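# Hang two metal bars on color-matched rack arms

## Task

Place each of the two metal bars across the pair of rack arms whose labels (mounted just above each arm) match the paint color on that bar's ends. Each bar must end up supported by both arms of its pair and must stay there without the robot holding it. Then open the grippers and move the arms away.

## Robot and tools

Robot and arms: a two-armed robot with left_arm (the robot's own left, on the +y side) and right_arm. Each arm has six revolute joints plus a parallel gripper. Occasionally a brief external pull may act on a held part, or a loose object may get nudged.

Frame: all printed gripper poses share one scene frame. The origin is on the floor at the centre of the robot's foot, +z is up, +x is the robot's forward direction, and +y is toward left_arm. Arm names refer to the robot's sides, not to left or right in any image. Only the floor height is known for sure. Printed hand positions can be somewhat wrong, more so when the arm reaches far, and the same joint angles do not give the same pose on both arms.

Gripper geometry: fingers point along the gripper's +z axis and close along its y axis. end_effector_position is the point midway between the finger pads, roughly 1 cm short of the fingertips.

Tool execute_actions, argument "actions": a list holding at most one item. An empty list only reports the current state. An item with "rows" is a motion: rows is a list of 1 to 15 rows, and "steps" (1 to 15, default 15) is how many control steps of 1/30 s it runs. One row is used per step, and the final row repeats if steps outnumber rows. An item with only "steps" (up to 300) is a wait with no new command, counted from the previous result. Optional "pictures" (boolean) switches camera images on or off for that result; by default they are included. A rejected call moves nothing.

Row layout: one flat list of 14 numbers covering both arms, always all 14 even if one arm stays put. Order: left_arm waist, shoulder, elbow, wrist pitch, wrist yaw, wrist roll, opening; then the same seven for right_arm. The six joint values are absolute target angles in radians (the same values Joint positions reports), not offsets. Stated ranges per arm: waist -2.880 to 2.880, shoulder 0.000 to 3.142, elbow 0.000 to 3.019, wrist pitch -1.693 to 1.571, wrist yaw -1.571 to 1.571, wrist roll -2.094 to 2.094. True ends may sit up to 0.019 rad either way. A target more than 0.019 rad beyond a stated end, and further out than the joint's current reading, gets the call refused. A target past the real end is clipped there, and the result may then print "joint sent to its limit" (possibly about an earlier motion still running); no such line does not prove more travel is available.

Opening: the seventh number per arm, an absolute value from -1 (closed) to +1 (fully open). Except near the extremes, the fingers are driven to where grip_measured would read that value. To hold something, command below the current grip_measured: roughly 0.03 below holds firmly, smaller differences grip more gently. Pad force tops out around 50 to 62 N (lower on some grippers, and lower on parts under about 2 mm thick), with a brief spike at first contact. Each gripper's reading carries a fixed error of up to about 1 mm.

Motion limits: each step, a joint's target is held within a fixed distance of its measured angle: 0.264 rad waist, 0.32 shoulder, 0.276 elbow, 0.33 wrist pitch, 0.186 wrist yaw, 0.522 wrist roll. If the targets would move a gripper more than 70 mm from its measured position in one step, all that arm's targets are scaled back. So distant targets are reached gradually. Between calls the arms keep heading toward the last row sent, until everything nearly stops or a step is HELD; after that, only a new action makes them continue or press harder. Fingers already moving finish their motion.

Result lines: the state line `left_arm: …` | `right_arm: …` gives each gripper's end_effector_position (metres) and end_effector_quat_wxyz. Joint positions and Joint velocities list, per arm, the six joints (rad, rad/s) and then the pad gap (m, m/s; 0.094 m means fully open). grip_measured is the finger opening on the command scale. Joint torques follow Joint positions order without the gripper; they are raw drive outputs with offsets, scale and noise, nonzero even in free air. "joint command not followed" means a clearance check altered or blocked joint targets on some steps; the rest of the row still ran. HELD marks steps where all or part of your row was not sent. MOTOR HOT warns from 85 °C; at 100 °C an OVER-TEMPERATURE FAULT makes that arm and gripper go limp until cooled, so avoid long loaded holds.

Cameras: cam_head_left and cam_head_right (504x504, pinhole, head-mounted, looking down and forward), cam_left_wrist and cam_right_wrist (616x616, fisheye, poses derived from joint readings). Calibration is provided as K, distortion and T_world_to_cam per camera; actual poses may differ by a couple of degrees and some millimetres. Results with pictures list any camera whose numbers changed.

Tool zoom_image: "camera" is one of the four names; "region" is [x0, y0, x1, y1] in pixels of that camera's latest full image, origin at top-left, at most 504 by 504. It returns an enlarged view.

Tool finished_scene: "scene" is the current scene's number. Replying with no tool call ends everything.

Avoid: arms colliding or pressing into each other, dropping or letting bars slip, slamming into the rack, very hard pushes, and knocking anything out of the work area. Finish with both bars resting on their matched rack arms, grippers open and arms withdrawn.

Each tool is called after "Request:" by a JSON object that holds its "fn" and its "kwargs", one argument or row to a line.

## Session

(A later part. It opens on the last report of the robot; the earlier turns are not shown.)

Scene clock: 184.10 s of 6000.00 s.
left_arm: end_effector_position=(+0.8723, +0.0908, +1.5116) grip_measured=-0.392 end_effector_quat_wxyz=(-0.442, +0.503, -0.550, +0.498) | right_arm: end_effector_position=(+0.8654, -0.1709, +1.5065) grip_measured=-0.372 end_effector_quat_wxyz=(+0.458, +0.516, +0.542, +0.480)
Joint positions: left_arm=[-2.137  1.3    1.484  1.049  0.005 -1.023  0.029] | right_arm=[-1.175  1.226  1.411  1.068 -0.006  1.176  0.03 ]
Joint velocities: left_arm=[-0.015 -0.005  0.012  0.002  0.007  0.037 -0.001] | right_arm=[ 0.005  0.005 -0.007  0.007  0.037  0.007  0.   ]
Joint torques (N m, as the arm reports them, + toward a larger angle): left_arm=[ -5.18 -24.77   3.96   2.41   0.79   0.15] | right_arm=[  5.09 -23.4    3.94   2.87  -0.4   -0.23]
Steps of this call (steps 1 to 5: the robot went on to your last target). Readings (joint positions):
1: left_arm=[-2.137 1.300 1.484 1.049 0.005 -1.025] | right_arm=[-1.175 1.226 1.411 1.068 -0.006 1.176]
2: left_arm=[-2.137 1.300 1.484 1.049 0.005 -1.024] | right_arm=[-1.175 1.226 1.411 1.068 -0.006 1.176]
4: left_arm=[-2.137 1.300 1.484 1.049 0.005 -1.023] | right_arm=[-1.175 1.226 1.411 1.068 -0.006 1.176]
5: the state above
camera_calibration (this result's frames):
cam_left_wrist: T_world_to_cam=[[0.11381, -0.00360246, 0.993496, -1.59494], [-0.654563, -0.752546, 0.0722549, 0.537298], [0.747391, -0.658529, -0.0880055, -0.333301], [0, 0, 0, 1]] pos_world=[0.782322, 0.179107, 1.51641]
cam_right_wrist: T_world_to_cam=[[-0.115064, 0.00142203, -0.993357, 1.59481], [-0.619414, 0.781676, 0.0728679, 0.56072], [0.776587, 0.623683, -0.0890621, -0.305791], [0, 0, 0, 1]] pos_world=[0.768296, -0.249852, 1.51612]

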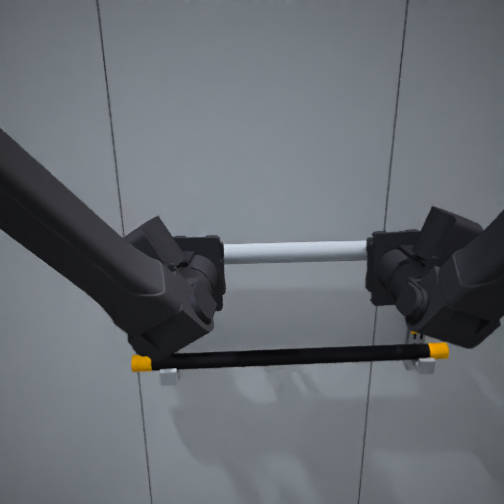

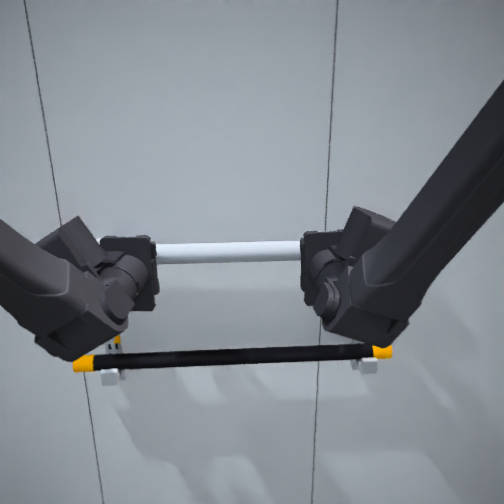

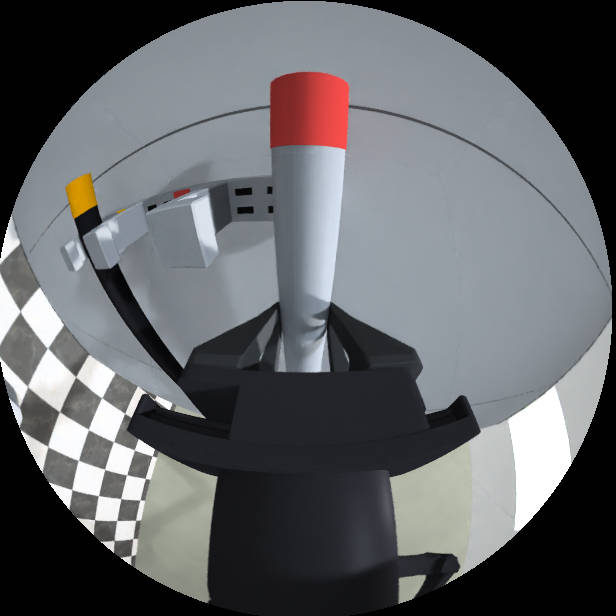

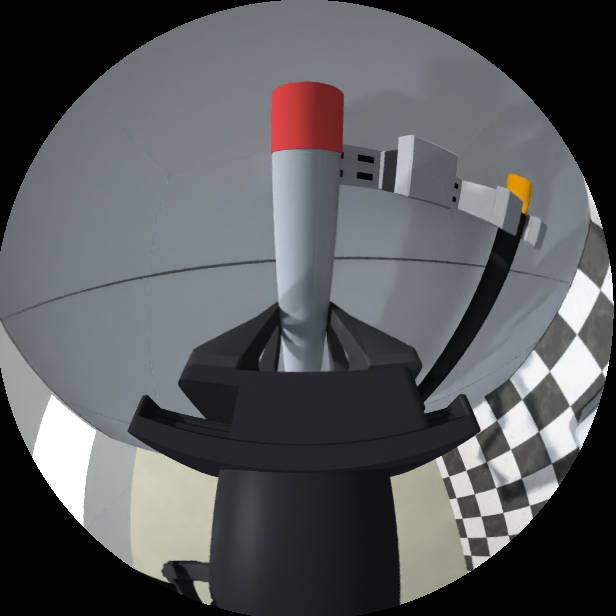

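Request:
{"fn": "execute_actions", "kwargs": {
  "actions": [
    {"rows":[[-2.16,1.243,1.488,1.1,0.013,-1.01,-0.44,-1.165,1.168,1.41,1.118,-0.009,1.17,-0.44],[-2.161,1.241,1.474,1.113,0.013,-1.009,-0.44,-1.172,1.164,1.396,1.127,-0.009,1.178,-0.44],[-2.162,1.239,1.458,1.127,0.013,-1.008,-0.44,-1.178,1.159,1.379,1.138,-0.009,1.186,-0.44],[-2.163,1.236,1.441,1.142,0.013,-1.007,-0.44,-1.18,1.154,1.361,1.149,-0.009,1.188,-0.44],[-2.164,1.234,1.424,1.157,0.013,-1.005,-0.44,-1.182,1.149,1.343,1.16,-0.009,1.19,-0.44],[-2.166,1.231,1.407,1.172,0.013,-1.004,-0.44,-1.184,1.143,1.325,1.172,-0.009,1.192,-0.44],[-2.167,1.229,1.39,1.187,0.013,-1.003,-0.44,-1.186,1.138,1.307,1.183,-0.009,1.194,-0.44],[-2.168,1.226,1.373,1.202,0.013,-1.002,-0.44,-1.188,1.133,1.289,1.195,-0.009,1.196,-0.44],[-2.169,1.224,1.356,1.217,0.013,-1.0,-0.44,-1.19,1.127,1.271,1.206,-0.009,1.198,-0.44],[-2.17,1.221,1.339,1.232,0.013,-0.999,-0.44,-1.192,1.122,1.253,1.217,-0.009,1.2,-0.44],[-2.172,1.219,1.322,1.247,0.013,-0.998,-0.44,-1.194,1.117,1.235,1.229,-0.009,1.202,-0.44],[-2.173,1.216,1.305,1.262,0.013,-0.997,-0.44,-1.195,1.112,1.217,1.24,-0.009,1.204,-0.44],[-2.174,1.214,1.288,1.276,0.013,-0.996,-0.44,-1.197,1.107,1.2,1.251,-0.009,1.205,-0.44],[-2.175,1.211,1.274,1.288,0.013,-0.994,-0.44,-1.198,1.102,1.185,1.26,-0.009,1.207,-0.44],[-2.176,1.209,1.262,1.298,0.013,-0.993,-0.44,-1.199,1.098,1.173,1.268,-0.009,1.208,-0.44]],"steps":15}
  ],
  "pictures": false
}}

Request:
{"fn": "execute_actions", "kwargs": {
  "actions": [
    {"steps":12}
  ],
  "pictures": false
}}

Scene clock: 194.10 s of 6000.00 s.
left_arm: end_effector_position=(+0.8047, +0.0850, +1.5082) grip_measured=-0.392 end_effector_quat_wxyz=(-0.440, +0.503, -0.550, +0.500) | right_arm: end_effector_position=(+0.7970, -0.1748, +1.5048) grip_measured=-0.372 end_effector_quat_wxyz=(+0.453, +0.520, +0.547, +0.475)
Joint positions: left_arm=[-2.148  1.265  1.275  1.22   0.005 -1.017  0.029] | right_arm=[-1.186  1.164  1.188  1.209 -0.005  1.185  0.029]
Joint velocities: left_arm=[-0.034 -0.044 -0.437  0.369 -0.007 -0.007  0.001] | right_arm=[-0.044 -0.122 -0.432  0.266  0.007 -0.022 -0.   ]
Joint torques (N m, as the arm reports them, + toward a larger angle): left_arm=[ -5.34 -22.76   2.67   2.92   0.79   0.22] | right_arm=[  2.08 -22.11   3.07   2.91  -0.46   0.11]
Steps of this call (steps 1 to 15: the robot went on to your last target; steps 16 to 90: nothing new was sent; then 6.50 s passed at rest; steps 91 to 105: all 15 steps of this action). Readings (joint positions):
91: left_arm=[-2.137 1.300 1.483 1.049 0.005 -1.023] | right_arm=[-1.175 1.226 1.410 1.068 -0.006 1.176]
92: left_arm=[-2.137 1.299 1.480 1.051 0.005 -1.023] | right_arm=[-1.175 1.225 1.405 1.071 -0.006 1.176]
94: left_arm=[-2.138 1.294 1.462 1.066 0.006 -1.021] | right_arm=[-1.175 1.219 1.383 1.086 -0.006 1.179]
98: left_arm=[-2.140 1.280 1.394 1.122 0.006 -1.018] | right_arm=[-1.175 1.198 1.312 1.130 -0.005 1.180]
105: the state above

Scene clock: 194.50 s of 6000.00 s.
left_arm: end_effector_position=(+0.7955, +0.0832, +1.5090) grip_measured=-0.392 end_effector_quat_wxyz=(-0.440, +0.503, -0.550, +0.500) | right_arm: end_effector_position=(+0.7885, -0.1765, +1.5057) grip_measured=-0.372 end_effector_quat_wxyz=(+0.452, +0.519, +0.548, +0.475)
Joint positions: left_arm=[-2.154  1.26   1.248  1.242  0.003 -1.012  0.029] | right_arm=[-1.191  1.155  1.161  1.227 -0.007  1.189  0.029]
Joint velocities: left_arm=[ 0.015 -0.005 -0.002 -0.002 -0.022 -0.051 -0.   ] | right_arm=[-0.005 -0.024 -0.007  0.007  0.007  0.007 -0.   ]
Joint torques (N m, as the arm reports them, + toward a larger angle): left_arm=[ -5.44 -22.04   2.76   3.02   0.9    0.22] | right_arm=[  2.2  -21.55   3.11   2.99  -0.35   0.11]
Steps of this call (steps 1 to 12: the robot went on to your last target). Readings (joint positions):
1: left_arm=[-2.150 1.263 1.262 1.230 0.004 -1.016] | right_arm=[-1.188 1.159 1.175 1.218 -0.005 1.186]
2: left_arm=[-2.151 1.263 1.254 1.237 0.003 -1.016] | right_arm=[-1.189 1.157 1.166 1.223 -0.005 1.186]
4: left_arm=[-2.151 1.263 1.248 1.242 0.003 -1.016] | right_arm=[-1.191 1.156 1.161 1.226 -0.005 1.187]
8: left_arm=[-2.153 1.261 1.248 1.242 0.003 -1.013] | right_arm=[-1.191 1.155 1.161 1.227 -0.007 1.189]
12: the state above

Request:
{"fn": "execute_actions", "kwargs": {
  "actions": [
    {"rows":[[-2.167,1.222,1.271,1.29,0.013,-1.003,-0.44,-1.199,1.108,1.184,1.26,-0.009,1.207,-0.44],[-2.158,1.235,1.28,1.28,0.013,-1.013,-0.44,-1.199,1.118,1.195,1.252,-0.009,1.207,-0.44],[-2.149,1.248,1.289,1.27,0.013,-1.022,-0.44,-1.2,1.128,1.206,1.245,-0.009,1.207,-0.44],[-2.145,1.254,1.294,1.269,0.013,-1.026,-0.44,-1.203,1.134,1.211,1.244,-0.009,1.209,-0.44],[-2.141,1.262,1.3,1.268,0.013,-1.03,-0.44,-1.206,1.142,1.217,1.243,-0.009,1.212,-0.44],[-2.136,1.27,1.307,1.267,0.013,-1.034,-0.44,-1.21,1.151,1.223,1.242,-0.009,1.215,-0.44],[-2.131,1.278,1.313,1.266,0.013,-1.039,-0.44,-1.214,1.16,1.23,1.24,-0.009,1.219,-0.44],[-2.126,1.287,1.32,1.265,0.013,-1.044,-0.44,-1.218,1.169,1.237,1.239,-0.009,1.222,-0.44],[-2.121,1.295,1.327,1.264,0.013,-1.048,-0.44,-1.221,1.178,1.243,1.238,-0.009,1.226,-0.44],[-2.116,1.304,1.334,1.263,0.013,-1.053,-0.44,-1.225,1.187,1.25,1.237,-0.009,1.23,-0.44],[-2.111,1.312,1.341,1.262,0.013,-1.058,-0.44,-1.229,1.196,1.257,1.235,-0.009,1.233,-0.44],[-2.106,1.321,1.348,1.261,0.013,-1.062,-0.44,-1.233,1.205,1.263,1.234,-0.009,1.237,-0.44],[-2.101,1.329,1.355,1.26,0.013,-1.067,-0.44,-1.237,1.214,1.27,1.233,-0.009,1.241,-0.44],[-2.096,1.338,1.362,1.259,0.013,-1.072,-0.44,-1.24,1.223,1.277,1.232,-0.009,1.245,-0.44],[-2.091,1.346,1.369,1.257,0.013,-1.076,-0.44,-1.244,1.231,1.283,1.23,-0.009,1.248,-0.44]],"steps":15}
  ],
  "pictures": false
}}

Request:
{"fn": "execute_actions", "kwargs": {
  "actions": [
    {"rows":[[-2.086,1.355,1.376,1.256,0.013,-1.081,-0.44,-1.248,1.24,1.29,1.229,-0.009,1.252,-0.44],[-2.081,1.363,1.383,1.255,0.013,-1.086,-0.44,-1.252,1.249,1.297,1.228,-0.009,1.256,-0.44],[-2.076,1.372,1.39,1.254,0.013,-1.09,-0.44,-1.256,1.258,1.303,1.226,-0.009,1.26,-0.44],[-2.071,1.38,1.396,1.253,0.013,-1.095,-0.44,-1.259,1.267,1.31,1.225,-0.009,1.263,-0.44],[-2.067,1.388,1.402,1.252,0.013,-1.099,-0.44,-1.262,1.275,1.316,1.224,-0.009,1.267,-0.44],[-2.063,1.395,1.408,1.251,0.013,-1.103,-0.44,-1.265,1.282,1.321,1.223,-0.009,1.27,-0.44],[-2.06,1.4,1.412,1.25,0.013,-1.106,-0.44,-1.268,1.287,1.325,1.222,-0.009,1.272,-0.44]],"steps":15}
  ],
  "pictures": false
}}

Request:
{"fn": "execute_actions", "kwargs": {
  "actions": [
    {"steps":5}
  ]
}}

Scene clock: 204.23 s of 6000.00 s.
left_arm: end_effector_position=(+0.8050, +0.0835, +1.4784) grip_measured=-0.392 end_effector_quat_wxyz=(-0.442, +0.507, -0.549, +0.497) | right_arm: end_effector_position=(+0.7994, -0.1759, +1.4739) grip_measured=-0.372 end_effector_quat_wxyz=(+0.452, +0.521, +0.549, +0.473)
Joint positions: left_arm=[-2.116  1.333  1.323  1.242  0.005 -1.047  0.029] | right_arm=[-1.219  1.236  1.24   1.225 -0.013  1.216  0.029]
Joint velocities: left_arm=[ 0.171  0.288  0.164 -0.002 -0.037 -0.11  -0.   ] | right_arm=[-0.142  0.308  0.168 -0.037 -0.066  0.095  0.   ]
Joint torques (N m, as the arm reports them, + toward a larger angle): left_arm=[ -2.77 -18.97   4.11   1.6    0.8    0.03] | right_arm=[  1.63 -19.31   4.65   1.89  -0.12   0.05]
Steps of this call (steps 1 to 30: the robot went on to your last target; steps 31 to 90: nothing new was sent; then 6.23 s passed at rest; steps 91 to 105: all 15 steps of this action). Readings (joint positions):
91: left_arm=[-2.154 1.260 1.248 1.242 0.003 -1.012] | right_arm=[-1.191 1.155 1.161 1.227 -0.007 1.190]
92: left_arm=[-2.154 1.260 1.248 1.242 0.003 -1.012] | right_arm=[-1.191 1.155 1.161 1.227 -0.007 1.190]
94: left_arm=[-2.154 1.260 1.249 1.242 0.003 -1.014] | right_arm=[-1.191 1.156 1.163 1.227 -0.007 1.190]
98: left_arm=[-2.150 1.273 1.271 1.242 0.004 -1.018] | right_arm=[-1.194 1.171 1.189 1.227 -0.011 1.192]
105: the state above

Scene clock: 204.73 s of 6000.00 s.
left_arm: end_effector_position=(+0.7967, +0.0828, +1.4283) grip_measured=-0.392 end_effector_quat_wxyz=(-0.430, +0.517, -0.558, +0.487) | right_arm: end_effector_position=(+0.7920, -0.1754, +1.4233) grip_measured=-0.372 end_effector_quat_wxyz=(+0.436, +0.532, +0.561, +0.461)
Joint positions: left_arm=[-2.068  1.42   1.373  1.242  0.002 -1.099  0.029] | right_arm=[-1.255  1.325  1.29   1.214 -0.014  1.251  0.029]
Joint velocities: left_arm=[-0.005 -0.005  0.017 -0.007 -0.022 -0.007 -0.   ] | right_arm=[-0.015 -0.005  0.037 -0.002 -0.037 -0.037  0.001]
Joint torques (N m, as the arm reports them, + toward a larger angle): left_arm=[ -3.79 -20.53   4.08   1.45   0.88  -0.03] | right_arm=[  2.11 -20.85   4.38   1.91  -0.02   0.12]
Steps of this call (steps 1 to 15: all 15 steps of this action). Readings (joint positions):
1: left_arm=[-2.110 1.343 1.329 1.242 0.005 -1.054] | right_arm=[-1.223 1.246 1.246 1.224 -0.013 1.220]
2: left_arm=[-2.104 1.353 1.335 1.242 0.005 -1.059] | right_arm=[-1.228 1.257 1.251 1.222 -0.013 1.224]
4: left_arm=[-2.093 1.373 1.347 1.242 0.005 -1.071] | right_arm=[-1.237 1.278 1.263 1.220 -0.013 1.233]
8: left_arm=[-2.075 1.408 1.369 1.242 0.004 -1.090] | right_arm=[-1.250 1.313 1.285 1.216 -0.013 1.246]
15: the state above

Scene clock: 204.90 s of 6000.00 s.
left_arm: end_effector_position=(+0.7976, +0.0830, +1.4288) grip_measured=-0.392 end_effector_quat_wxyz=(-0.430, +0.517, -0.557, +0.487) | right_arm: end_effector_position=(+0.7927, -0.1754, +1.4238) grip_measured=-0.372 end_effector_quat_wxyz=(+0.436, +0.531, +0.561, +0.461)
Joint positions: left_arm=[-2.068  1.42   1.375  1.242  0.003 -1.099  0.029] | right_arm=[-1.255  1.325  1.291  1.214 -0.015  1.251  0.029]
Joint velocities: left_arm=[-0.015 -0.015 -0.012 -0.007 -0.037 -0.037  0.   ] | right_arm=[ 0.005 -0.015  0.007  0.007 -0.095  0.007 -0.001]
Joint torques (N m, as the arm reports them, + toward a larger angle): left_arm=[ -3.64 -20.43   4.06   1.43   0.86  -0.01] | right_arm=[  2.18 -20.94   4.38   1.86  -0.01   0.12]
Steps of this call (steps 1 to 5: the robot went on to your last target). Readings (joint positions):
1: left_arm=[-2.068 1.420 1.374 1.242 0.002 -1.099] | right_arm=[-1.255 1.325 1.291 1.214 -0.015 1.251]
2: left_arm=[-2.068 1.420 1.375 1.242 0.002 -1.099] | right_arm=[-1.255 1.325 1.291 1.214 -0.015 1.251]
4: left_arm=[-2.068 1.420 1.375 1.242 0.003 -1.099] | right_arm=[-1.255 1.325 1.291 1.214 -0.015 1.251]
5: the state above
camera_calibration (this result's frames):
cam_left_wrist: T_world_to_cam=[[0.158252, 0.00287846, 0.987394, -1.53142], [-0.645478, -0.756436, 0.105658, 0.433793], [0.747204, -0.654062, -0.11785, -0.247425], [0, 0, 0, 1]] pos_world=[0.707232, 0.170714, 1.43712]
cam_right_wrist: T_world_to_cam=[[-0.190009, -0.0012546, -0.981781, 1.54673], [-0.618441, 0.776815, 0.118697, 0.458337], [0.762514, 0.629727, -0.148378, -0.157252], [0, 0, 0, 1]] pos_world=[0.697254, -0.255077, 1.44081]

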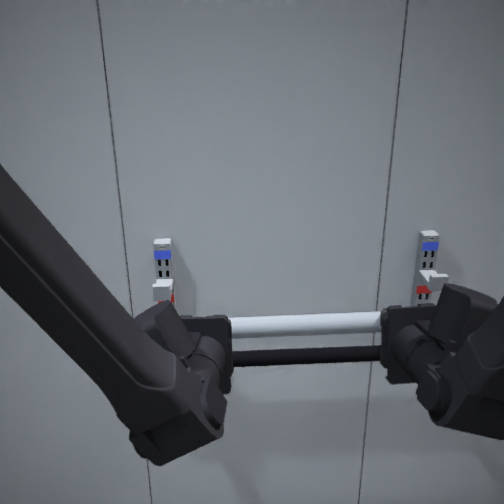

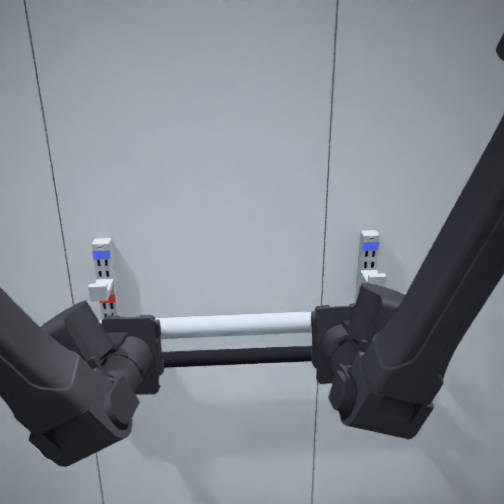

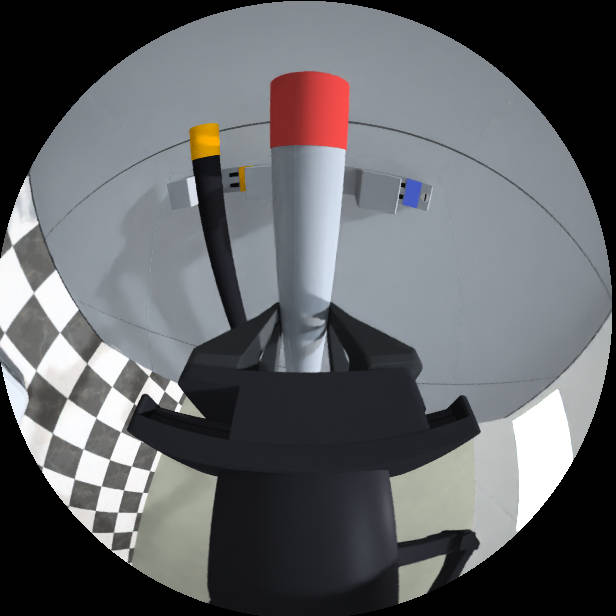

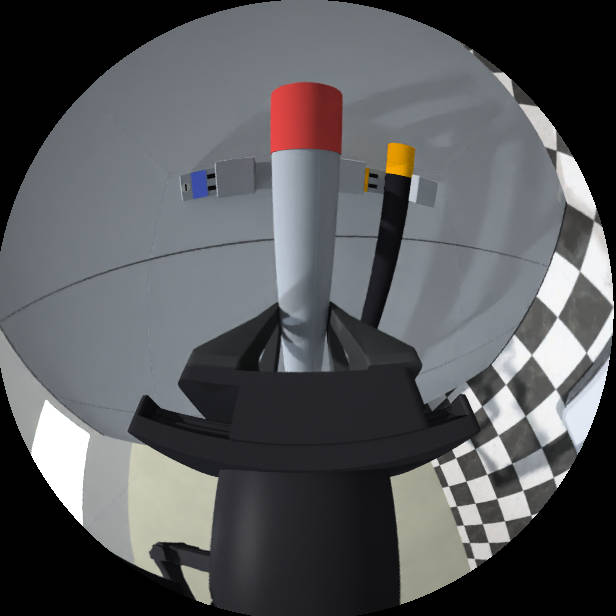

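Request:
{"fn": "execute_actions", "kwargs": {
  "actions": [
    {"rows":[[-2.066,1.401,1.418,1.24,0.013,-1.104,-0.44,-1.262,1.288,1.33,1.218,-0.012,1.265,-0.44],[-2.068,1.402,1.426,1.233,0.013,-1.102,-0.44,-1.258,1.289,1.337,1.212,-0.012,1.262,-0.44],[-2.068,1.404,1.435,1.226,0.013,-1.102,-0.44,-1.255,1.291,1.346,1.205,-0.012,1.26,-0.44],[-2.068,1.405,1.444,1.218,0.013,-1.102,-0.44,-1.255,1.292,1.355,1.198,-0.012,1.26,-0.44],[-2.068,1.407,1.453,1.211,0.013,-1.102,-0.44,-1.255,1.294,1.364,1.191,-0.012,1.26,-0.44],[-2.068,1.408,1.463,1.203,0.013,-1.102,-0.44,-1.255,1.295,1.373,1.184,-0.012,1.26,-0.44],[-2.068,1.41,1.472,1.196,0.013,-1.102,-0.44,-1.255,1.297,1.381,1.177,-0.012,1.26,-0.44],[-2.068,1.411,1.481,1.188,0.013,-1.102,-0.44,-1.255,1.298,1.39,1.17,-0.012,1.26,-0.44],[-2.068,1.413,1.491,1.181,0.013,-1.102,-0.44,-1.255,1.3,1.399,1.163,-0.012,1.26,-0.44],[-2.068,1.414,1.499,1.174,0.013,-1.102,-0.44,-1.255,1.301,1.407,1.157,-0.012,1.26,-0.44],[-2.068,1.415,1.506,1.169,0.013,-1.102,-0.44,-1.255,1.302,1.414,1.152,-0.012,1.26,-0.44]],"steps":15}
  ],
  "pictures": false
}}

Request:
{"fn": "execute_actions", "kwargs": {
  "actions": [
    {"steps":4}
  ]
}}

Scene clock: 216.50 s of 6000.00 s.
left_arm: end_effector_position=(+0.8301, +0.0835, +1.4342) grip_measured=-0.392 end_effector_quat_wxyz=(-0.430, +0.514, -0.557, +0.491) | right_arm: end_effector_position=(+0.8241, -0.1764, +1.4298) grip_measured=-0.372 end_effector_quat_wxyz=(+0.437, +0.527, +0.560, +0.466)
Joint positions: left_arm=[-2.068  1.425  1.466  1.161  0.013 -1.1    0.029] | right_arm=[-1.255  1.331  1.378  1.141 -0.024  1.25   0.029]
Joint velocities: left_arm=[-0.005 -0.005  0.017 -0.017  0.007 -0.022 -0.   ] | right_arm=[ 0.005  0.015  0.002 -0.022  0.051  0.007  0.   ]
Joint torques (N m, as the arm reports them, + toward a larger angle): left_arm=[ -4.09 -20.41   4.83   1.41   0.46   0.02] | right_arm=[  3.04 -21.01   5.11   2.02   0.22   0.  ]
Steps of this call (steps 1 to 15: the robot went on to your last target; steps 16 to 90: nothing new was sent; then 8.10 s passed at rest; steps 91 to 105: all 15 steps of this action). Readings (joint positions):
91: left_arm=[-2.068 1.420 1.376 1.241 0.003 -1.099] | right_arm=[-1.255 1.325 1.292 1.213 -0.015 1.251]
92: left_arm=[-2.068 1.420 1.377 1.238 0.003 -1.099] | right_arm=[-1.255 1.325 1.293 1.211 -0.015 1.251]
94: left_arm=[-2.068 1.420 1.386 1.226 0.003 -1.100] | right_arm=[-1.255 1.326 1.301 1.202 -0.015 1.251]
98: left_arm=[-2.068 1.421 1.422 1.196 0.007 -1.100] | right_arm=[-1.255 1.327 1.336 1.174 -0.019 1.251]
105: the state above

Scene clock: 216.63 s of 6000.00 s.
left_arm: end_effector_position=(+0.8295, +0.0831, +1.4331) grip_measured=-0.392 end_effector_quat_wxyz=(-0.430, +0.514, -0.557, +0.491) | right_arm: end_effector_position=(+0.8234, -0.1763, +1.4283) grip_measured=-0.372 end_effector_quat_wxyz=(+0.437, +0.528, +0.561, +0.465)
Joint positions: left_arm=[-2.068  1.427  1.466  1.161  0.012 -1.1    0.029] | right_arm=[-1.255  1.333  1.378  1.141 -0.022  1.25   0.029]
Joint velocities: left_arm=[-0.005  0.015 -0.017 -0.002 -0.007 -0.007 -0.001] | right_arm=[ 0.005  0.024 -0.002 -0.012  0.037 -0.095 -0.001]
Joint torques (N m, as the arm reports them, + toward a larger angle): left_arm=[ -4.23 -20.47   4.82   1.47   0.49   0.03] | right_arm=[  3.08 -21.11   5.12   1.96   0.14   0.  ]
Steps of this call (steps 1 to 4: the robot went on to your last target). Readings (joint positions):
1: left_arm=[-2.068 1.425 1.466 1.161 0.013 -1.100] | right_arm=[-1.255 1.331 1.378 1.141 -0.024 1.250]
2: left_arm=[-2.068 1.426 1.466 1.161 0.013 -1.100] | right_arm=[-1.255 1.332 1.378 1.141 -0.024 1.250]
4: the state above
camera_calibration (this result's frames):
cam_left_wrist: T_world_to_cam=[[0.152154, 0.00386121, 0.988349, -1.53715], [-0.651269, -0.751797, 0.103199, 0.462024], [0.743436, -0.659383, -0.111874, -0.275722], [0, 0, 0, 1]] pos_world=[0.739767, 0.171477, 1.44071]
cam_right_wrist: T_world_to_cam=[[-0.181705, -0.00201721, -0.983351, 1.55226], [-0.623287, 0.7737, 0.113585, 0.488276], [0.76059, 0.633549, -0.141842, -0.186573], [0, 0, 0, 1]] pos_world=[0.728295, -0.256445, 1.44449]

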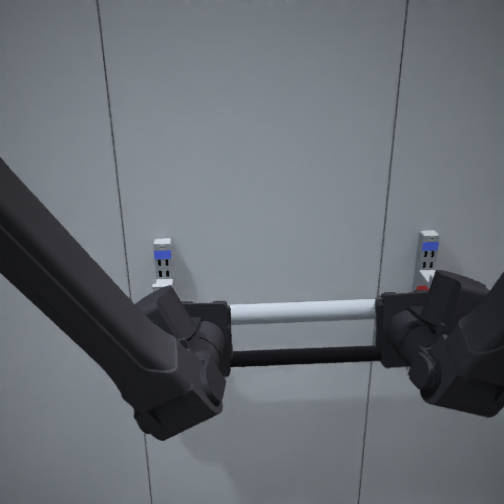

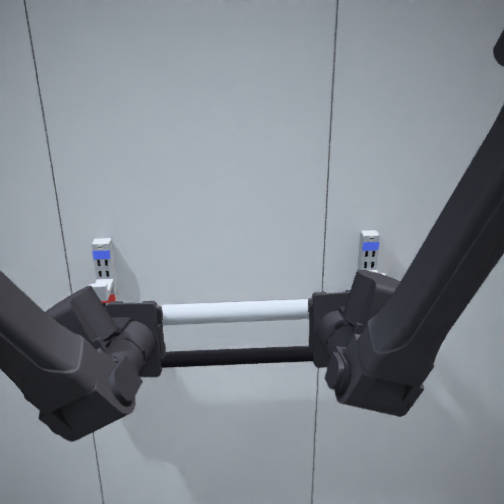

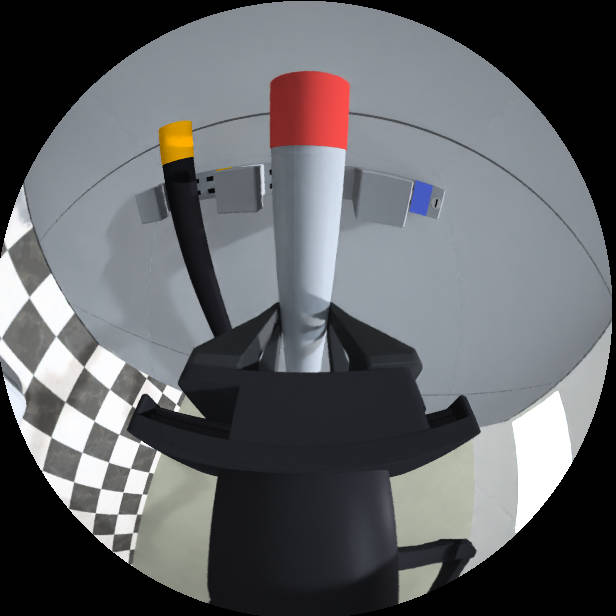

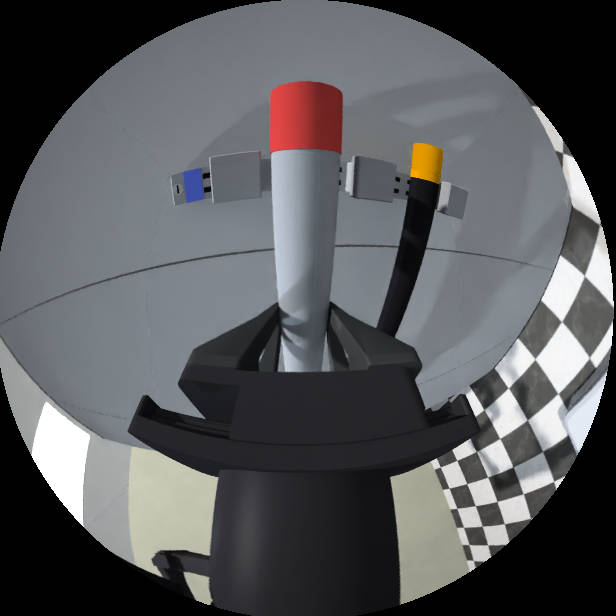

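Request:
{"fn": "execute_actions", "kwargs": {
  "actions": [
    {"rows":[[-2.068,1.421,1.51,1.166,0.013,-1.102,-0.44,-1.255,1.308,1.418,1.149,-0.015,1.26,-0.44],[-2.068,1.425,1.517,1.16,0.013,-1.102,-0.44,-1.255,1.312,1.425,1.143,-0.015,1.26,-0.44],[-2.068,1.428,1.527,1.153,0.013,-1.102,-0.44,-1.255,1.315,1.434,1.136,-0.015,1.26,-0.44],[-2.068,1.43,1.538,1.145,0.013,-1.102,-0.44,-1.255,1.317,1.444,1.128,-0.015,1.26,-0.44],[-2.068,1.432,1.549,1.136,0.013,-1.102,-0.44,-1.255,1.319,1.455,1.12,-0.015,1.26,-0.44],[-2.068,1.434,1.56,1.128,0.013,-1.102,-0.44,-1.255,1.321,1.465,1.112,-0.015,1.26,-0.44],[-2.068,1.436,1.571,1.12,0.013,-1.102,-0.44,-1.255,1.323,1.476,1.104,-0.015,1.26,-0.44],[-2.068,1.438,1.582,1.111,0.013,-1.102,-0.44,-1.255,1.325,1.486,1.096,-0.015,1.26,-0.44],[-2.068,1.44,1.593,1.103,0.013,-1.102,-0.44,-1.255,1.327,1.497,1.088,-0.015,1.26,-0.44],[-2.068,1.442,1.604,1.095,0.013,-1.102,-0.44,-1.255,1.329,1.507,1.08,-0.015,1.26,-0.44],[-2.068,1.444,1.615,1.086,0.013,-1.102,-0.44,-1.255,1.331,1.518,1.072,-0.015,1.26,-0.44],[-2.068,1.446,1.625,1.079,0.013,-1.102,-0.44,-1.255,1.333,1.527,1.065,-0.015,1.26,-0.44],[-2.068,1.447,1.634,1.072,0.013,-1.102,-0.44,-1.255,1.334,1.535,1.059,-0.015,1.26,-0.44],[-2.068,1.448,1.64,1.068,0.013,-1.102,-0.44,-1.255,1.335,1.541,1.054,-0.015,1.26,-0.44],[-2.068,1.449,1.645,1.064,0.013,-1.102,-0.44,-1.255,1.336,1.546,1.051,-0.015,1.26,-0.44]],"steps":15}
  ],
  "pictures": false
}}

Request:
{"fn": "execute_actions", "kwargs": {
  "actions": [
    {"steps":10}
  ]
}}

Scene clock: 221.00 s of 6000.00 s.
left_arm: end_effector_position=(+0.8653, +0.0830, +1.4316) grip_measured=-0.392 end_effector_quat_wxyz=(-0.430, +0.516, -0.557, +0.489) | right_arm: end_effector_position=(+0.8586, -0.1770, +1.4266) grip_measured=-0.372 end_effector_quat_wxyz=(+0.437, +0.529, +0.560, +0.464)
Joint positions: left_arm=[-2.068  1.456  1.588  1.067  0.006 -1.1    0.029] | right_arm=[-1.255  1.362  1.496  1.052 -0.02   1.25   0.029]
Joint velocities: left_arm=[-0.005  0.024  0.203 -0.178 -0.037 -0.022  0.001] | right_arm=[ 0.005  0.034  0.212 -0.164  0.066 -0.022  0.001]
Joint torques (N m, as the arm reports them, + toward a larger angle): left_arm=[ -4.06 -21.45   5.88   1.4    0.7    0.02] | right_arm=[  3.19 -21.54   5.84   1.97  -0.03   0.  ]
Steps of this call (steps 1 to 15: the robot went on to your last target; steps 16 to 90: nothing new was sent; then 0.87 s passed at rest; steps 91 to 105: all 15 steps of this action). Readings (joint positions):
91: left_arm=[-2.068 1.427 1.466 1.161 0.011 -1.100] | right_arm=[-1.255 1.334 1.378 1.141 -0.022 1.250]
92: left_arm=[-2.068 1.428 1.467 1.159 0.011 -1.100] | right_arm=[-1.255 1.334 1.379 1.140 -0.022 1.250]
94: left_arm=[-2.068 1.432 1.476 1.153 0.007 -1.100] | right_arm=[-1.255 1.338 1.388 1.133 -0.020 1.250]
98: left_arm=[-2.068 1.444 1.516 1.124 0.002 -1.100] | right_arm=[-1.255 1.351 1.427 1.105 -0.015 1.250]
105: the state above

Scene clock: 221.33 s of 6000.00 s.
left_arm: end_effector_position=(+0.8683, +0.0827, +1.4313) grip_measured=-0.392 end_effector_quat_wxyz=(-0.430, +0.516, -0.557, +0.489) | right_arm: end_effector_position=(+0.8615, -0.1771, +1.4261) grip_measured=-0.372 end_effector_quat_wxyz=(+0.437, +0.529, +0.561, +0.463)
Joint positions: left_arm=[-2.068  1.458  1.599  1.058  0.007 -1.1    0.029] | right_arm=[-1.255  1.364  1.506  1.043 -0.019  1.25   0.029]
Joint velocities: left_arm=[-0.005 -0.005  0.007 -0.002 -0.037  0.007 -0.   ] | right_arm=[ 0.005 -0.005 -0.012  0.012 -0.022  0.007 -0.   ]
Joint torques (N m, as the arm reports them, + toward a larger angle): left_arm=[ -4.34 -21.51   5.92   1.42   0.68   0.03] | right_arm=[  3.3  -21.95   6.04   1.83  -0.09   0.  ]
Steps of this call (steps 1 to 10: the robot went on to your last target). Readings (joint positions):
1: left_arm=[-2.068 1.456 1.594 1.063 0.007 -1.100] | right_arm=[-1.255 1.362 1.501 1.048 -0.020 1.250]
2: left_arm=[-2.068 1.457 1.597 1.060 0.008 -1.100] | right_arm=[-1.255 1.362 1.505 1.045 -0.021 1.250]
4: left_arm=[-2.068 1.457 1.599 1.058 0.008 -1.100] | right_arm=[-1.255 1.362 1.506 1.043 -0.022 1.250]
8: left_arm=[-2.068 1.458 1.599 1.058 0.007 -1.100] | right_arm=[-1.255 1.364 1.506 1.043 -0.020 1.250]
10: the state above
camera_calibration (this result's frames):
cam_left_wrist: T_world_to_cam=[[0.155728, 0.00350772, 0.987794, -1.54354], [-0.648186, -0.754226, 0.104866, 0.482233], [0.745388, -0.656605, -0.11518, -0.30223], [0, 0, 0, 1]] pos_world=[0.778227, 0.170682, 1.43932]
cam_right_wrist: T_world_to_cam=[[-0.184051, -0.00213611, -0.982914, 1.5584], [-0.621174, 0.775244, 0.11463, 0.509829], [0.761754, 0.631658, -0.144011, -0.213602], [0, 0, 0, 1]] pos_world=[0.76623, -0.256989, 1.44257]

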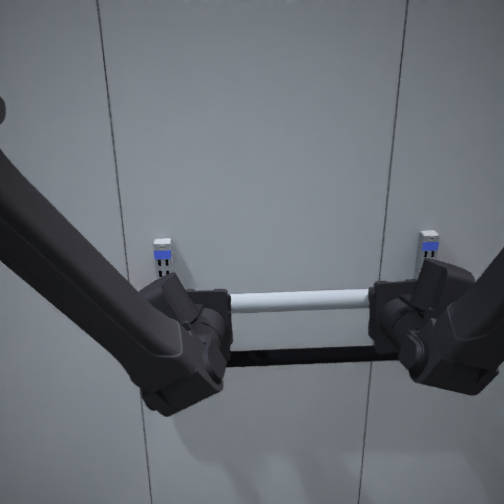

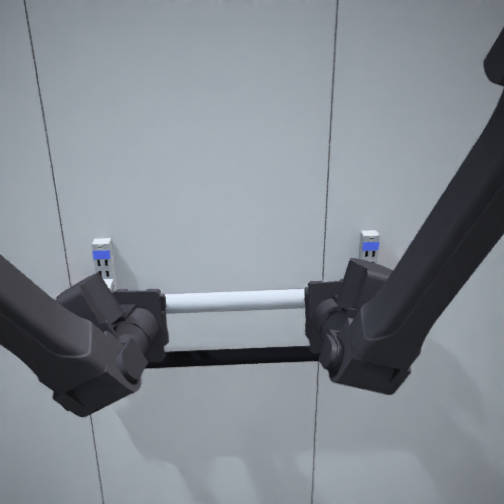

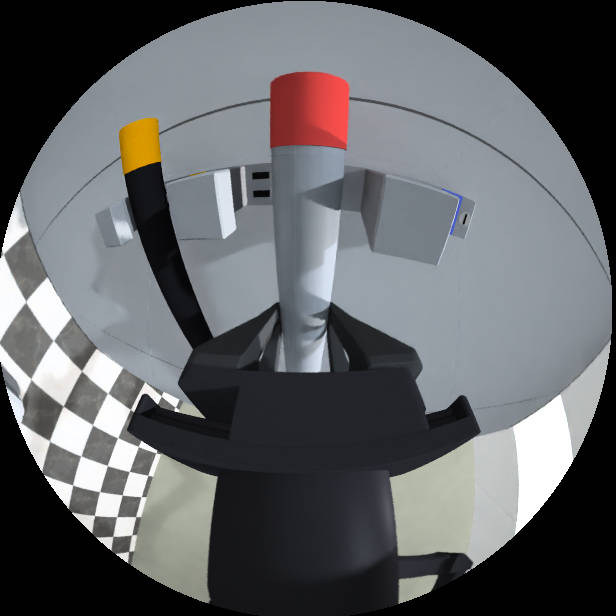

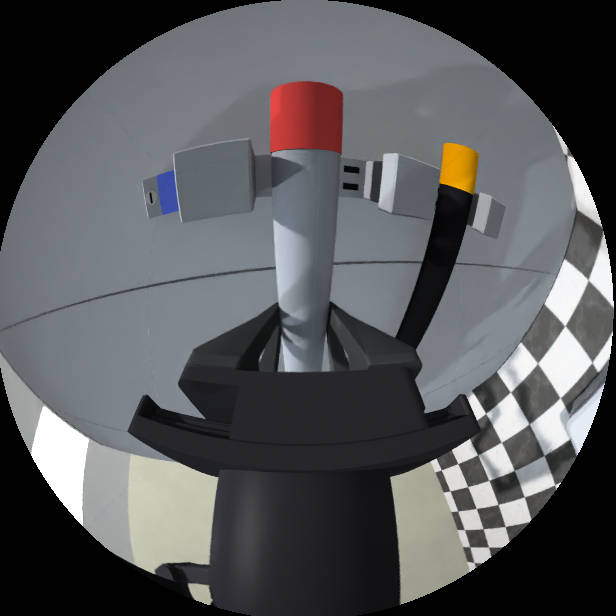

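Request:
{"fn": "execute_actions", "kwargs": {
  "actions": [
    {"rows":[[-2.063,1.452,1.648,1.063,0.013,-1.107,-0.44,-1.262,1.339,1.549,1.05,-0.015,1.264,-0.44],[-2.059,1.456,1.651,1.062,0.013,-1.111,-0.44,-1.268,1.343,1.552,1.049,-0.015,1.268,-0.44],[-2.057,1.46,1.655,1.061,0.013,-1.113,-0.44,-1.27,1.348,1.556,1.049,-0.015,1.27,-0.44],[-2.055,1.464,1.659,1.06,0.013,-1.115,-0.44,-1.271,1.352,1.559,1.048,-0.015,1.271,-0.44],[-2.053,1.468,1.663,1.059,0.013,-1.117,-0.44,-1.273,1.357,1.563,1.047,-0.015,1.273,-0.44],[-2.051,1.472,1.666,1.058,0.013,-1.119,-0.44,-1.274,1.361,1.566,1.046,-0.015,1.274,-0.44],[-2.049,1.476,1.67,1.057,0.013,-1.121,-0.44,-1.276,1.365,1.57,1.045,-0.015,1.276,-0.44],[-2.047,1.48,1.674,1.056,0.013,-1.123,-0.44,-1.277,1.369,1.573,1.044,-0.015,1.277,-0.44],[-2.045,1.484,1.677,1.055,0.013,-1.125,-0.44,-1.279,1.374,1.577,1.043,-0.015,1.279,-0.44],[-2.043,1.488,1.681,1.054,0.013,-1.127,-0.44,-1.28,1.378,1.58,1.043,-0.015,1.28,-0.44],[-2.041,1.491,1.684,1.054,0.013,-1.129,-0.44,-1.281,1.381,1.583,1.042,-0.015,1.281,-0.44],[-2.039,1.494,1.687,1.053,0.013,-1.131,-0.44,-1.283,1.384,1.586,1.041,-0.015,1.283,-0.44],[-2.037,1.497,1.69,1.052,0.013,-1.133,-0.44,-1.284,1.387,1.589,1.04,-0.015,1.284,-0.44],[-2.035,1.5,1.692,1.052,0.013,-1.134,-0.44,-1.285,1.39,1.591,1.04,-0.015,1.285,-0.44]],"steps":15}
  ],
  "pictures": false
}}

Request:
{"fn": "execute_actions", "kwargs": {
  "actions": [
    {"steps":10}
  ]
}}

Scene clock: 228.40 s of 6000.00 s.
left_arm: end_effector_position=(+0.8686, +0.0817, +1.4083) grip_measured=-0.392 end_effector_quat_wxyz=(-0.426, +0.520, -0.559, +0.485) | right_arm: end_effector_position=(+0.8622, -0.1771, +1.4032) grip_measured=-0.372 end_effector_quat_wxyz=(+0.434, +0.533, +0.564, +0.459)
Joint positions: left_arm=[-2.05   1.504  1.642  1.048  0.006 -1.12   0.029] | right_arm=[-1.269  1.412  1.548  1.036 -0.018  1.262  0.029]
Joint velocities: left_arm=[ 0.073  0.103  0.042 -0.007 -0.007 -0.11   0.001] | right_arm=[-0.044  0.122  0.037 -0.017 -0.081  0.022 -0.001]
Joint torques (N m, as the arm reports them, + toward a larger angle): left_arm=[ -3.58 -21.66   5.86   1.37   0.73   0.01] | right_arm=[  2.3  -22.12   6.07   1.82  -0.08   0.08]
Steps of this call (steps 1 to 30: the robot went on to your last target; steps 31 to 90: nothing new was sent; then 3.57 s passed at rest; steps 91 to 105: all 15 steps of this action). Readings (joint positions):
91: left_arm=[-2.068 1.458 1.599 1.058 0.007 -1.100] | right_arm=[-1.255 1.364 1.506 1.043 -0.019 1.250]
92: left_arm=[-2.068 1.459 1.599 1.058 0.007 -1.100] | right_arm=[-1.255 1.365 1.507 1.043 -0.019 1.250]
94: left_arm=[-2.068 1.462 1.604 1.058 0.006 -1.101] | right_arm=[-1.255 1.368 1.511 1.043 -0.018 1.250]
98: left_arm=[-2.064 1.475 1.621 1.055 0.006 -1.105] | right_arm=[-1.258 1.381 1.528 1.042 -0.018 1.253]
105: the state above

Scene clock: 228.73 s of 6000.00 s.
left_arm: end_effector_position=(+0.8685, +0.0819, +1.4068) grip_measured=-0.392 end_effector_quat_wxyz=(-0.426, +0.520, -0.560, +0.485) | right_arm: end_effector_position=(+0.8617, -0.1774, +1.4000) grip_measured=-0.372 end_effector_quat_wxyz=(+0.432, +0.535, +0.562, +0.459)
Joint positions: left_arm=[-2.048  1.507  1.644  1.048  0.007 -1.121  0.029] | right_arm=[-1.271  1.418  1.552  1.036 -0.018  1.27   0.029]
Joint velocities: left_arm=[ 0.005 -0.005 -0.002  0.007 -0.007  0.007 -0.   ] | right_arm=[-0.005 -0.015 -0.007  0.002  0.022 -0.007  0.   ]
Joint torques (N m, as the arm reports them, + toward a larger angle): left_arm=[ -3.59 -21.68   6.02   1.31   0.67  -0.08] | right_arm=[  2.34 -22.14   5.92   1.71  -0.1    0.05]
Steps of this call (steps 1 to 10: the robot went on to your last target). Readings (joint positions):
1: left_arm=[-2.048 1.507 1.643 1.048 0.007 -1.121] | right_arm=[-1.270 1.415 1.549 1.034 -0.017 1.265]
2: left_arm=[-2.048 1.507 1.643 1.048 0.007 -1.121] | right_arm=[-1.271 1.418 1.549 1.036 -0.018 1.269]
4: left_arm=[-2.048 1.507 1.644 1.048 0.007 -1.121] | right_arm=[-1.271 1.418 1.552 1.036 -0.018 1.270]
8: left_arm=[-2.048 1.507 1.644 1.048 0.007 -1.121] | right_arm=[-1.271 1.418 1.552 1.036 -0.018 1.270]
10: the state above
camera_calibration (this result's frames):
cam_left_wrist: T_world_to_cam=[[0.170741, 0.00426574, 0.985307, -1.52898], [-0.645882, -0.754697, 0.11519, 0.467906], [0.744099, -0.65606, -0.126103, -0.28929], [0, 0, 0, 1]] pos_world=[0.778532, 0.169858, 1.41614]
cam_right_wrist: T_world_to_cam=[[-0.200194, 0.00263918, -0.979753, 1.54316], [-0.616776, 0.776643, 0.128118, 0.490746], [0.761256, 0.629936, -0.153851, -0.203442], [0, 0, 0, 1]] pos_world=[0.766482, -0.257051, 1.41774]

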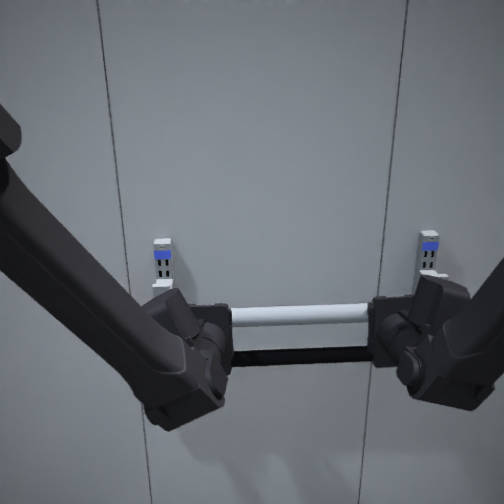

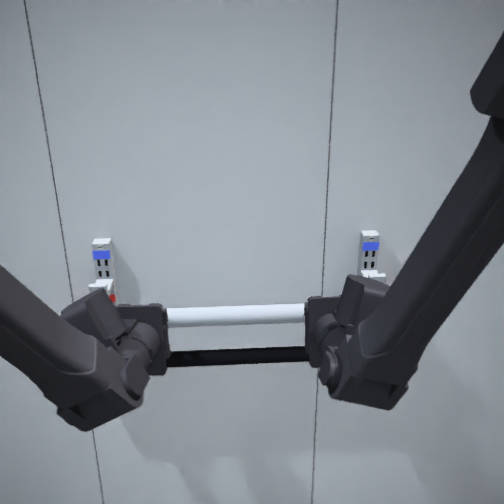

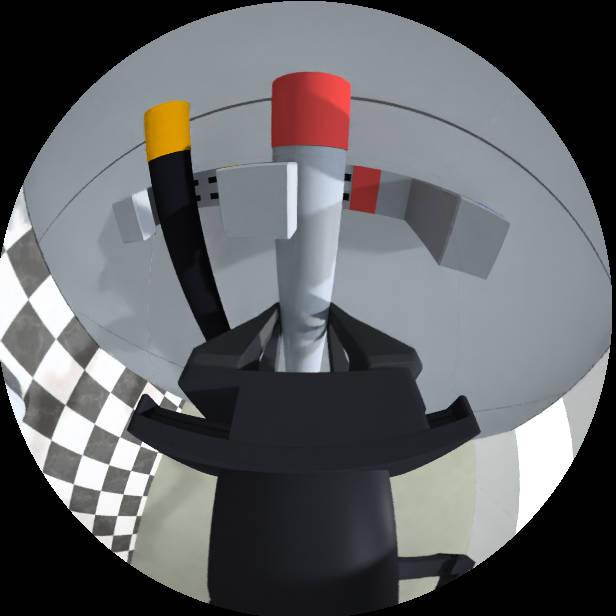

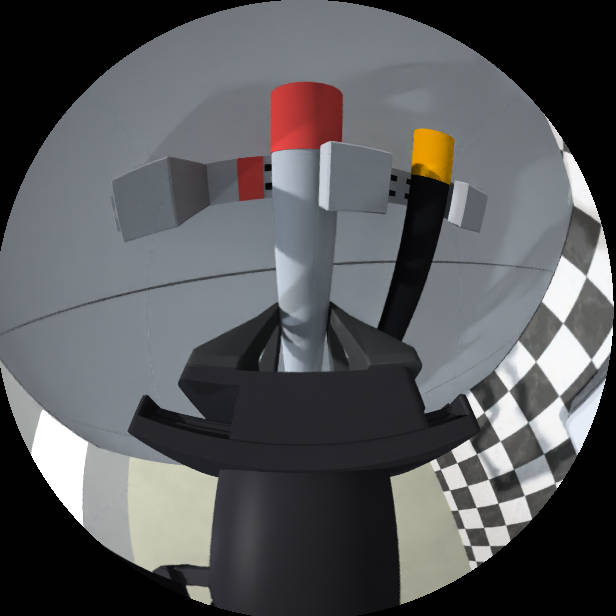

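Request:
{"fn": "execute_actions", "kwargs": {
  "actions": [
    {"rows":[[-2.038,1.503,1.685,1.051,0.01,-1.13,-0.44,-1.282,1.395,1.586,1.04,-0.015,1.28,-0.44],[-2.041,1.506,1.677,1.05,0.008,-1.127,-0.44,-1.279,1.4,1.58,1.04,-0.016,1.276,-0.44],[-2.044,1.509,1.669,1.05,0.007,-1.124,-0.44,-1.276,1.405,1.574,1.04,-0.018,1.273,-0.44],[-2.046,1.512,1.661,1.048,0.007,-1.121,-0.44,-1.273,1.41,1.568,1.04,-0.018,1.27,-0.44],[-2.048,1.514,1.655,1.048,0.007,-1.121,-0.44,-1.271,1.414,1.565,1.04,-0.018,1.27,-0.44],[-2.048,1.514,1.655,1.048,0.007,-1.121,-0.44,-1.271,1.414,1.565,1.04,-0.018,1.27,-0.44],[-2.048,1.514,1.655,1.048,0.007,-1.121,-0.44,-1.271,1.414,1.565,1.04,-0.018,1.27,-0.44],[-2.048,1.514,1.655,1.048,0.007,-1.121,-0.4,-1.271,1.414,1.565,1.04,-0.018,1.27,-0.39],[-2.048,1.514,1.655,1.048,0.007,-1.121,-0.36,-1.271,1.414,1.565,1.04,-0.018,1.27,-0.35],[-2.048,1.514,1.655,1.048,0.007,-1.121,-0.3,-1.271,1.414,1.565,1.04,-0.018,1.27,-0.3],[-2.048,1.514,1.655,1.048,0.007,-1.121,-0.2,-1.271,1.414,1.565,1.04,-0.018,1.27,-0.2],[-2.048,1.514,1.655,1.048,0.007,-1.121,-0.1,-1.271,1.414,1.565,1.04,-0.018,1.27,-0.1],[-2.048,1.514,1.655,1.048,0.007,-1.121,-0.05,-1.271,1.414,1.565,1.04,-0.018,1.27,-0.05]],"steps":15}
  ]
}}

Scene clock: 234.20 s of 6000.00 s.
left_arm: end_effector_position=(+0.8682, +0.0819, +1.4062) grip_measured=-0.054 end_effector_quat_wxyz=(-0.426, +0.520, -0.561, +0.484) | right_arm: end_effector_position=(+0.8609, -0.1768, +1.3984) grip_measured=-0.055 end_effector_quat_wxyz=(+0.431, +0.535, +0.563, +0.459)
Joint positions: left_arm=[-2.048  1.508  1.644  1.048  0.005 -1.118  0.044] | right_arm=[-1.271  1.42   1.552  1.036 -0.019  1.27   0.044]
Joint velocities: left_arm=[ 0.005 -0.005 -0.012 -0.002 -0.022 -0.022  0.003] | right_arm=[-0.005 -0.015 -0.007  0.012 -0.051  0.037  0.004]
Joint torques (N m, as the arm reports them, + toward a larger angle): left_arm=[ -4.47 -20.77   3.67   1.14   0.49   0.  ] | right_arm=[  3.63 -20.36   3.98   1.73  -0.21  -0.11]
Steps of this call (steps 1 to 15: the robot went on to your last target; steps 16 to 90: nothing new was sent; then 1.97 s passed at rest; steps 91 to 105: all 15 steps of this action). Readings (joint positions):
91: left_arm=[-2.048 1.507 1.644 1.048 0.007 -1.121] | right_arm=[-1.271 1.418 1.552 1.036 -0.018 1.270]
92: left_arm=[-2.048 1.507 1.644 1.048 0.007 -1.120] | right_arm=[-1.271 1.418 1.552 1.036 -0.018 1.270]
94: left_arm=[-2.048 1.508 1.644 1.048 0.006 -1.118] | right_arm=[-1.271 1.420 1.552 1.036 -0.019 1.270]
98: left_arm=[-2.048 1.508 1.644 1.048 0.005 -1.118] | right_arm=[-1.271 1.420 1.552 1.036 -0.019 1.270]
105: the state above
camera_calibration (this result's frames):
cam_left_wrist: T_world_to_cam=[[0.171775, 0.00109993, 0.985136, -1.52871], [-0.645402, -0.755382, 0.11338, 0.469961], [0.744278, -0.655284, -0.129046, -0.28525], [0, 0, 0, 1]] pos_world=[0.778212, 0.169761, 1.41589]
cam_right_wrist: T_world_to_cam=[[-0.202232, 0.00257195, -0.979334, 1.54259], [-0.617301, 0.775994, 0.12951, 0.488396], [0.76029, 0.630735, -0.155343, -0.200377], [0, 0, 0, 1]] pos_world=[0.765793, -0.256575, 1.41633]

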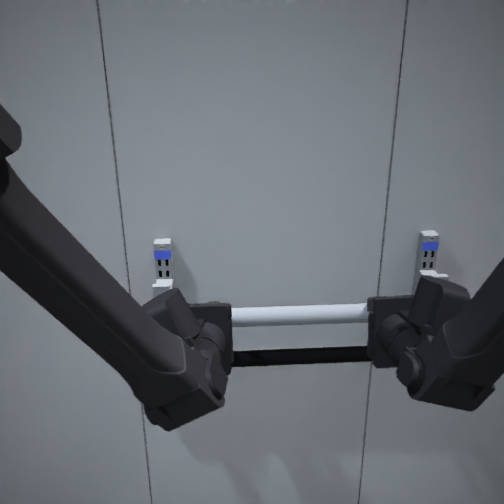

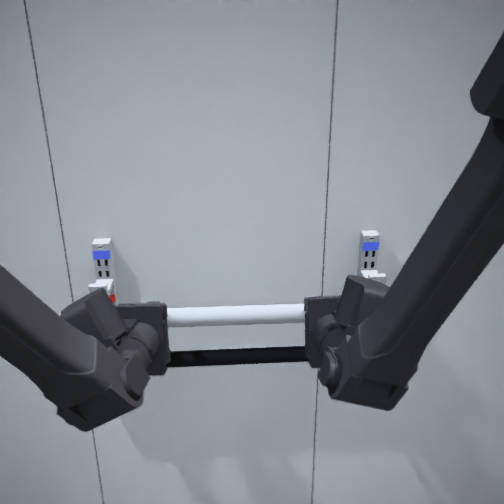

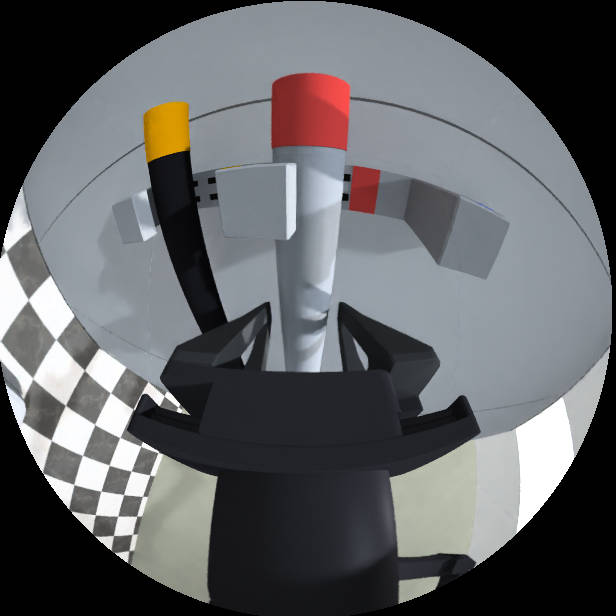

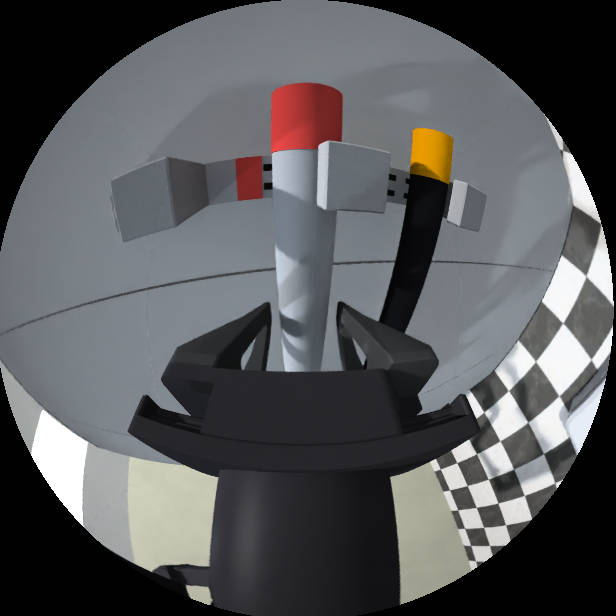

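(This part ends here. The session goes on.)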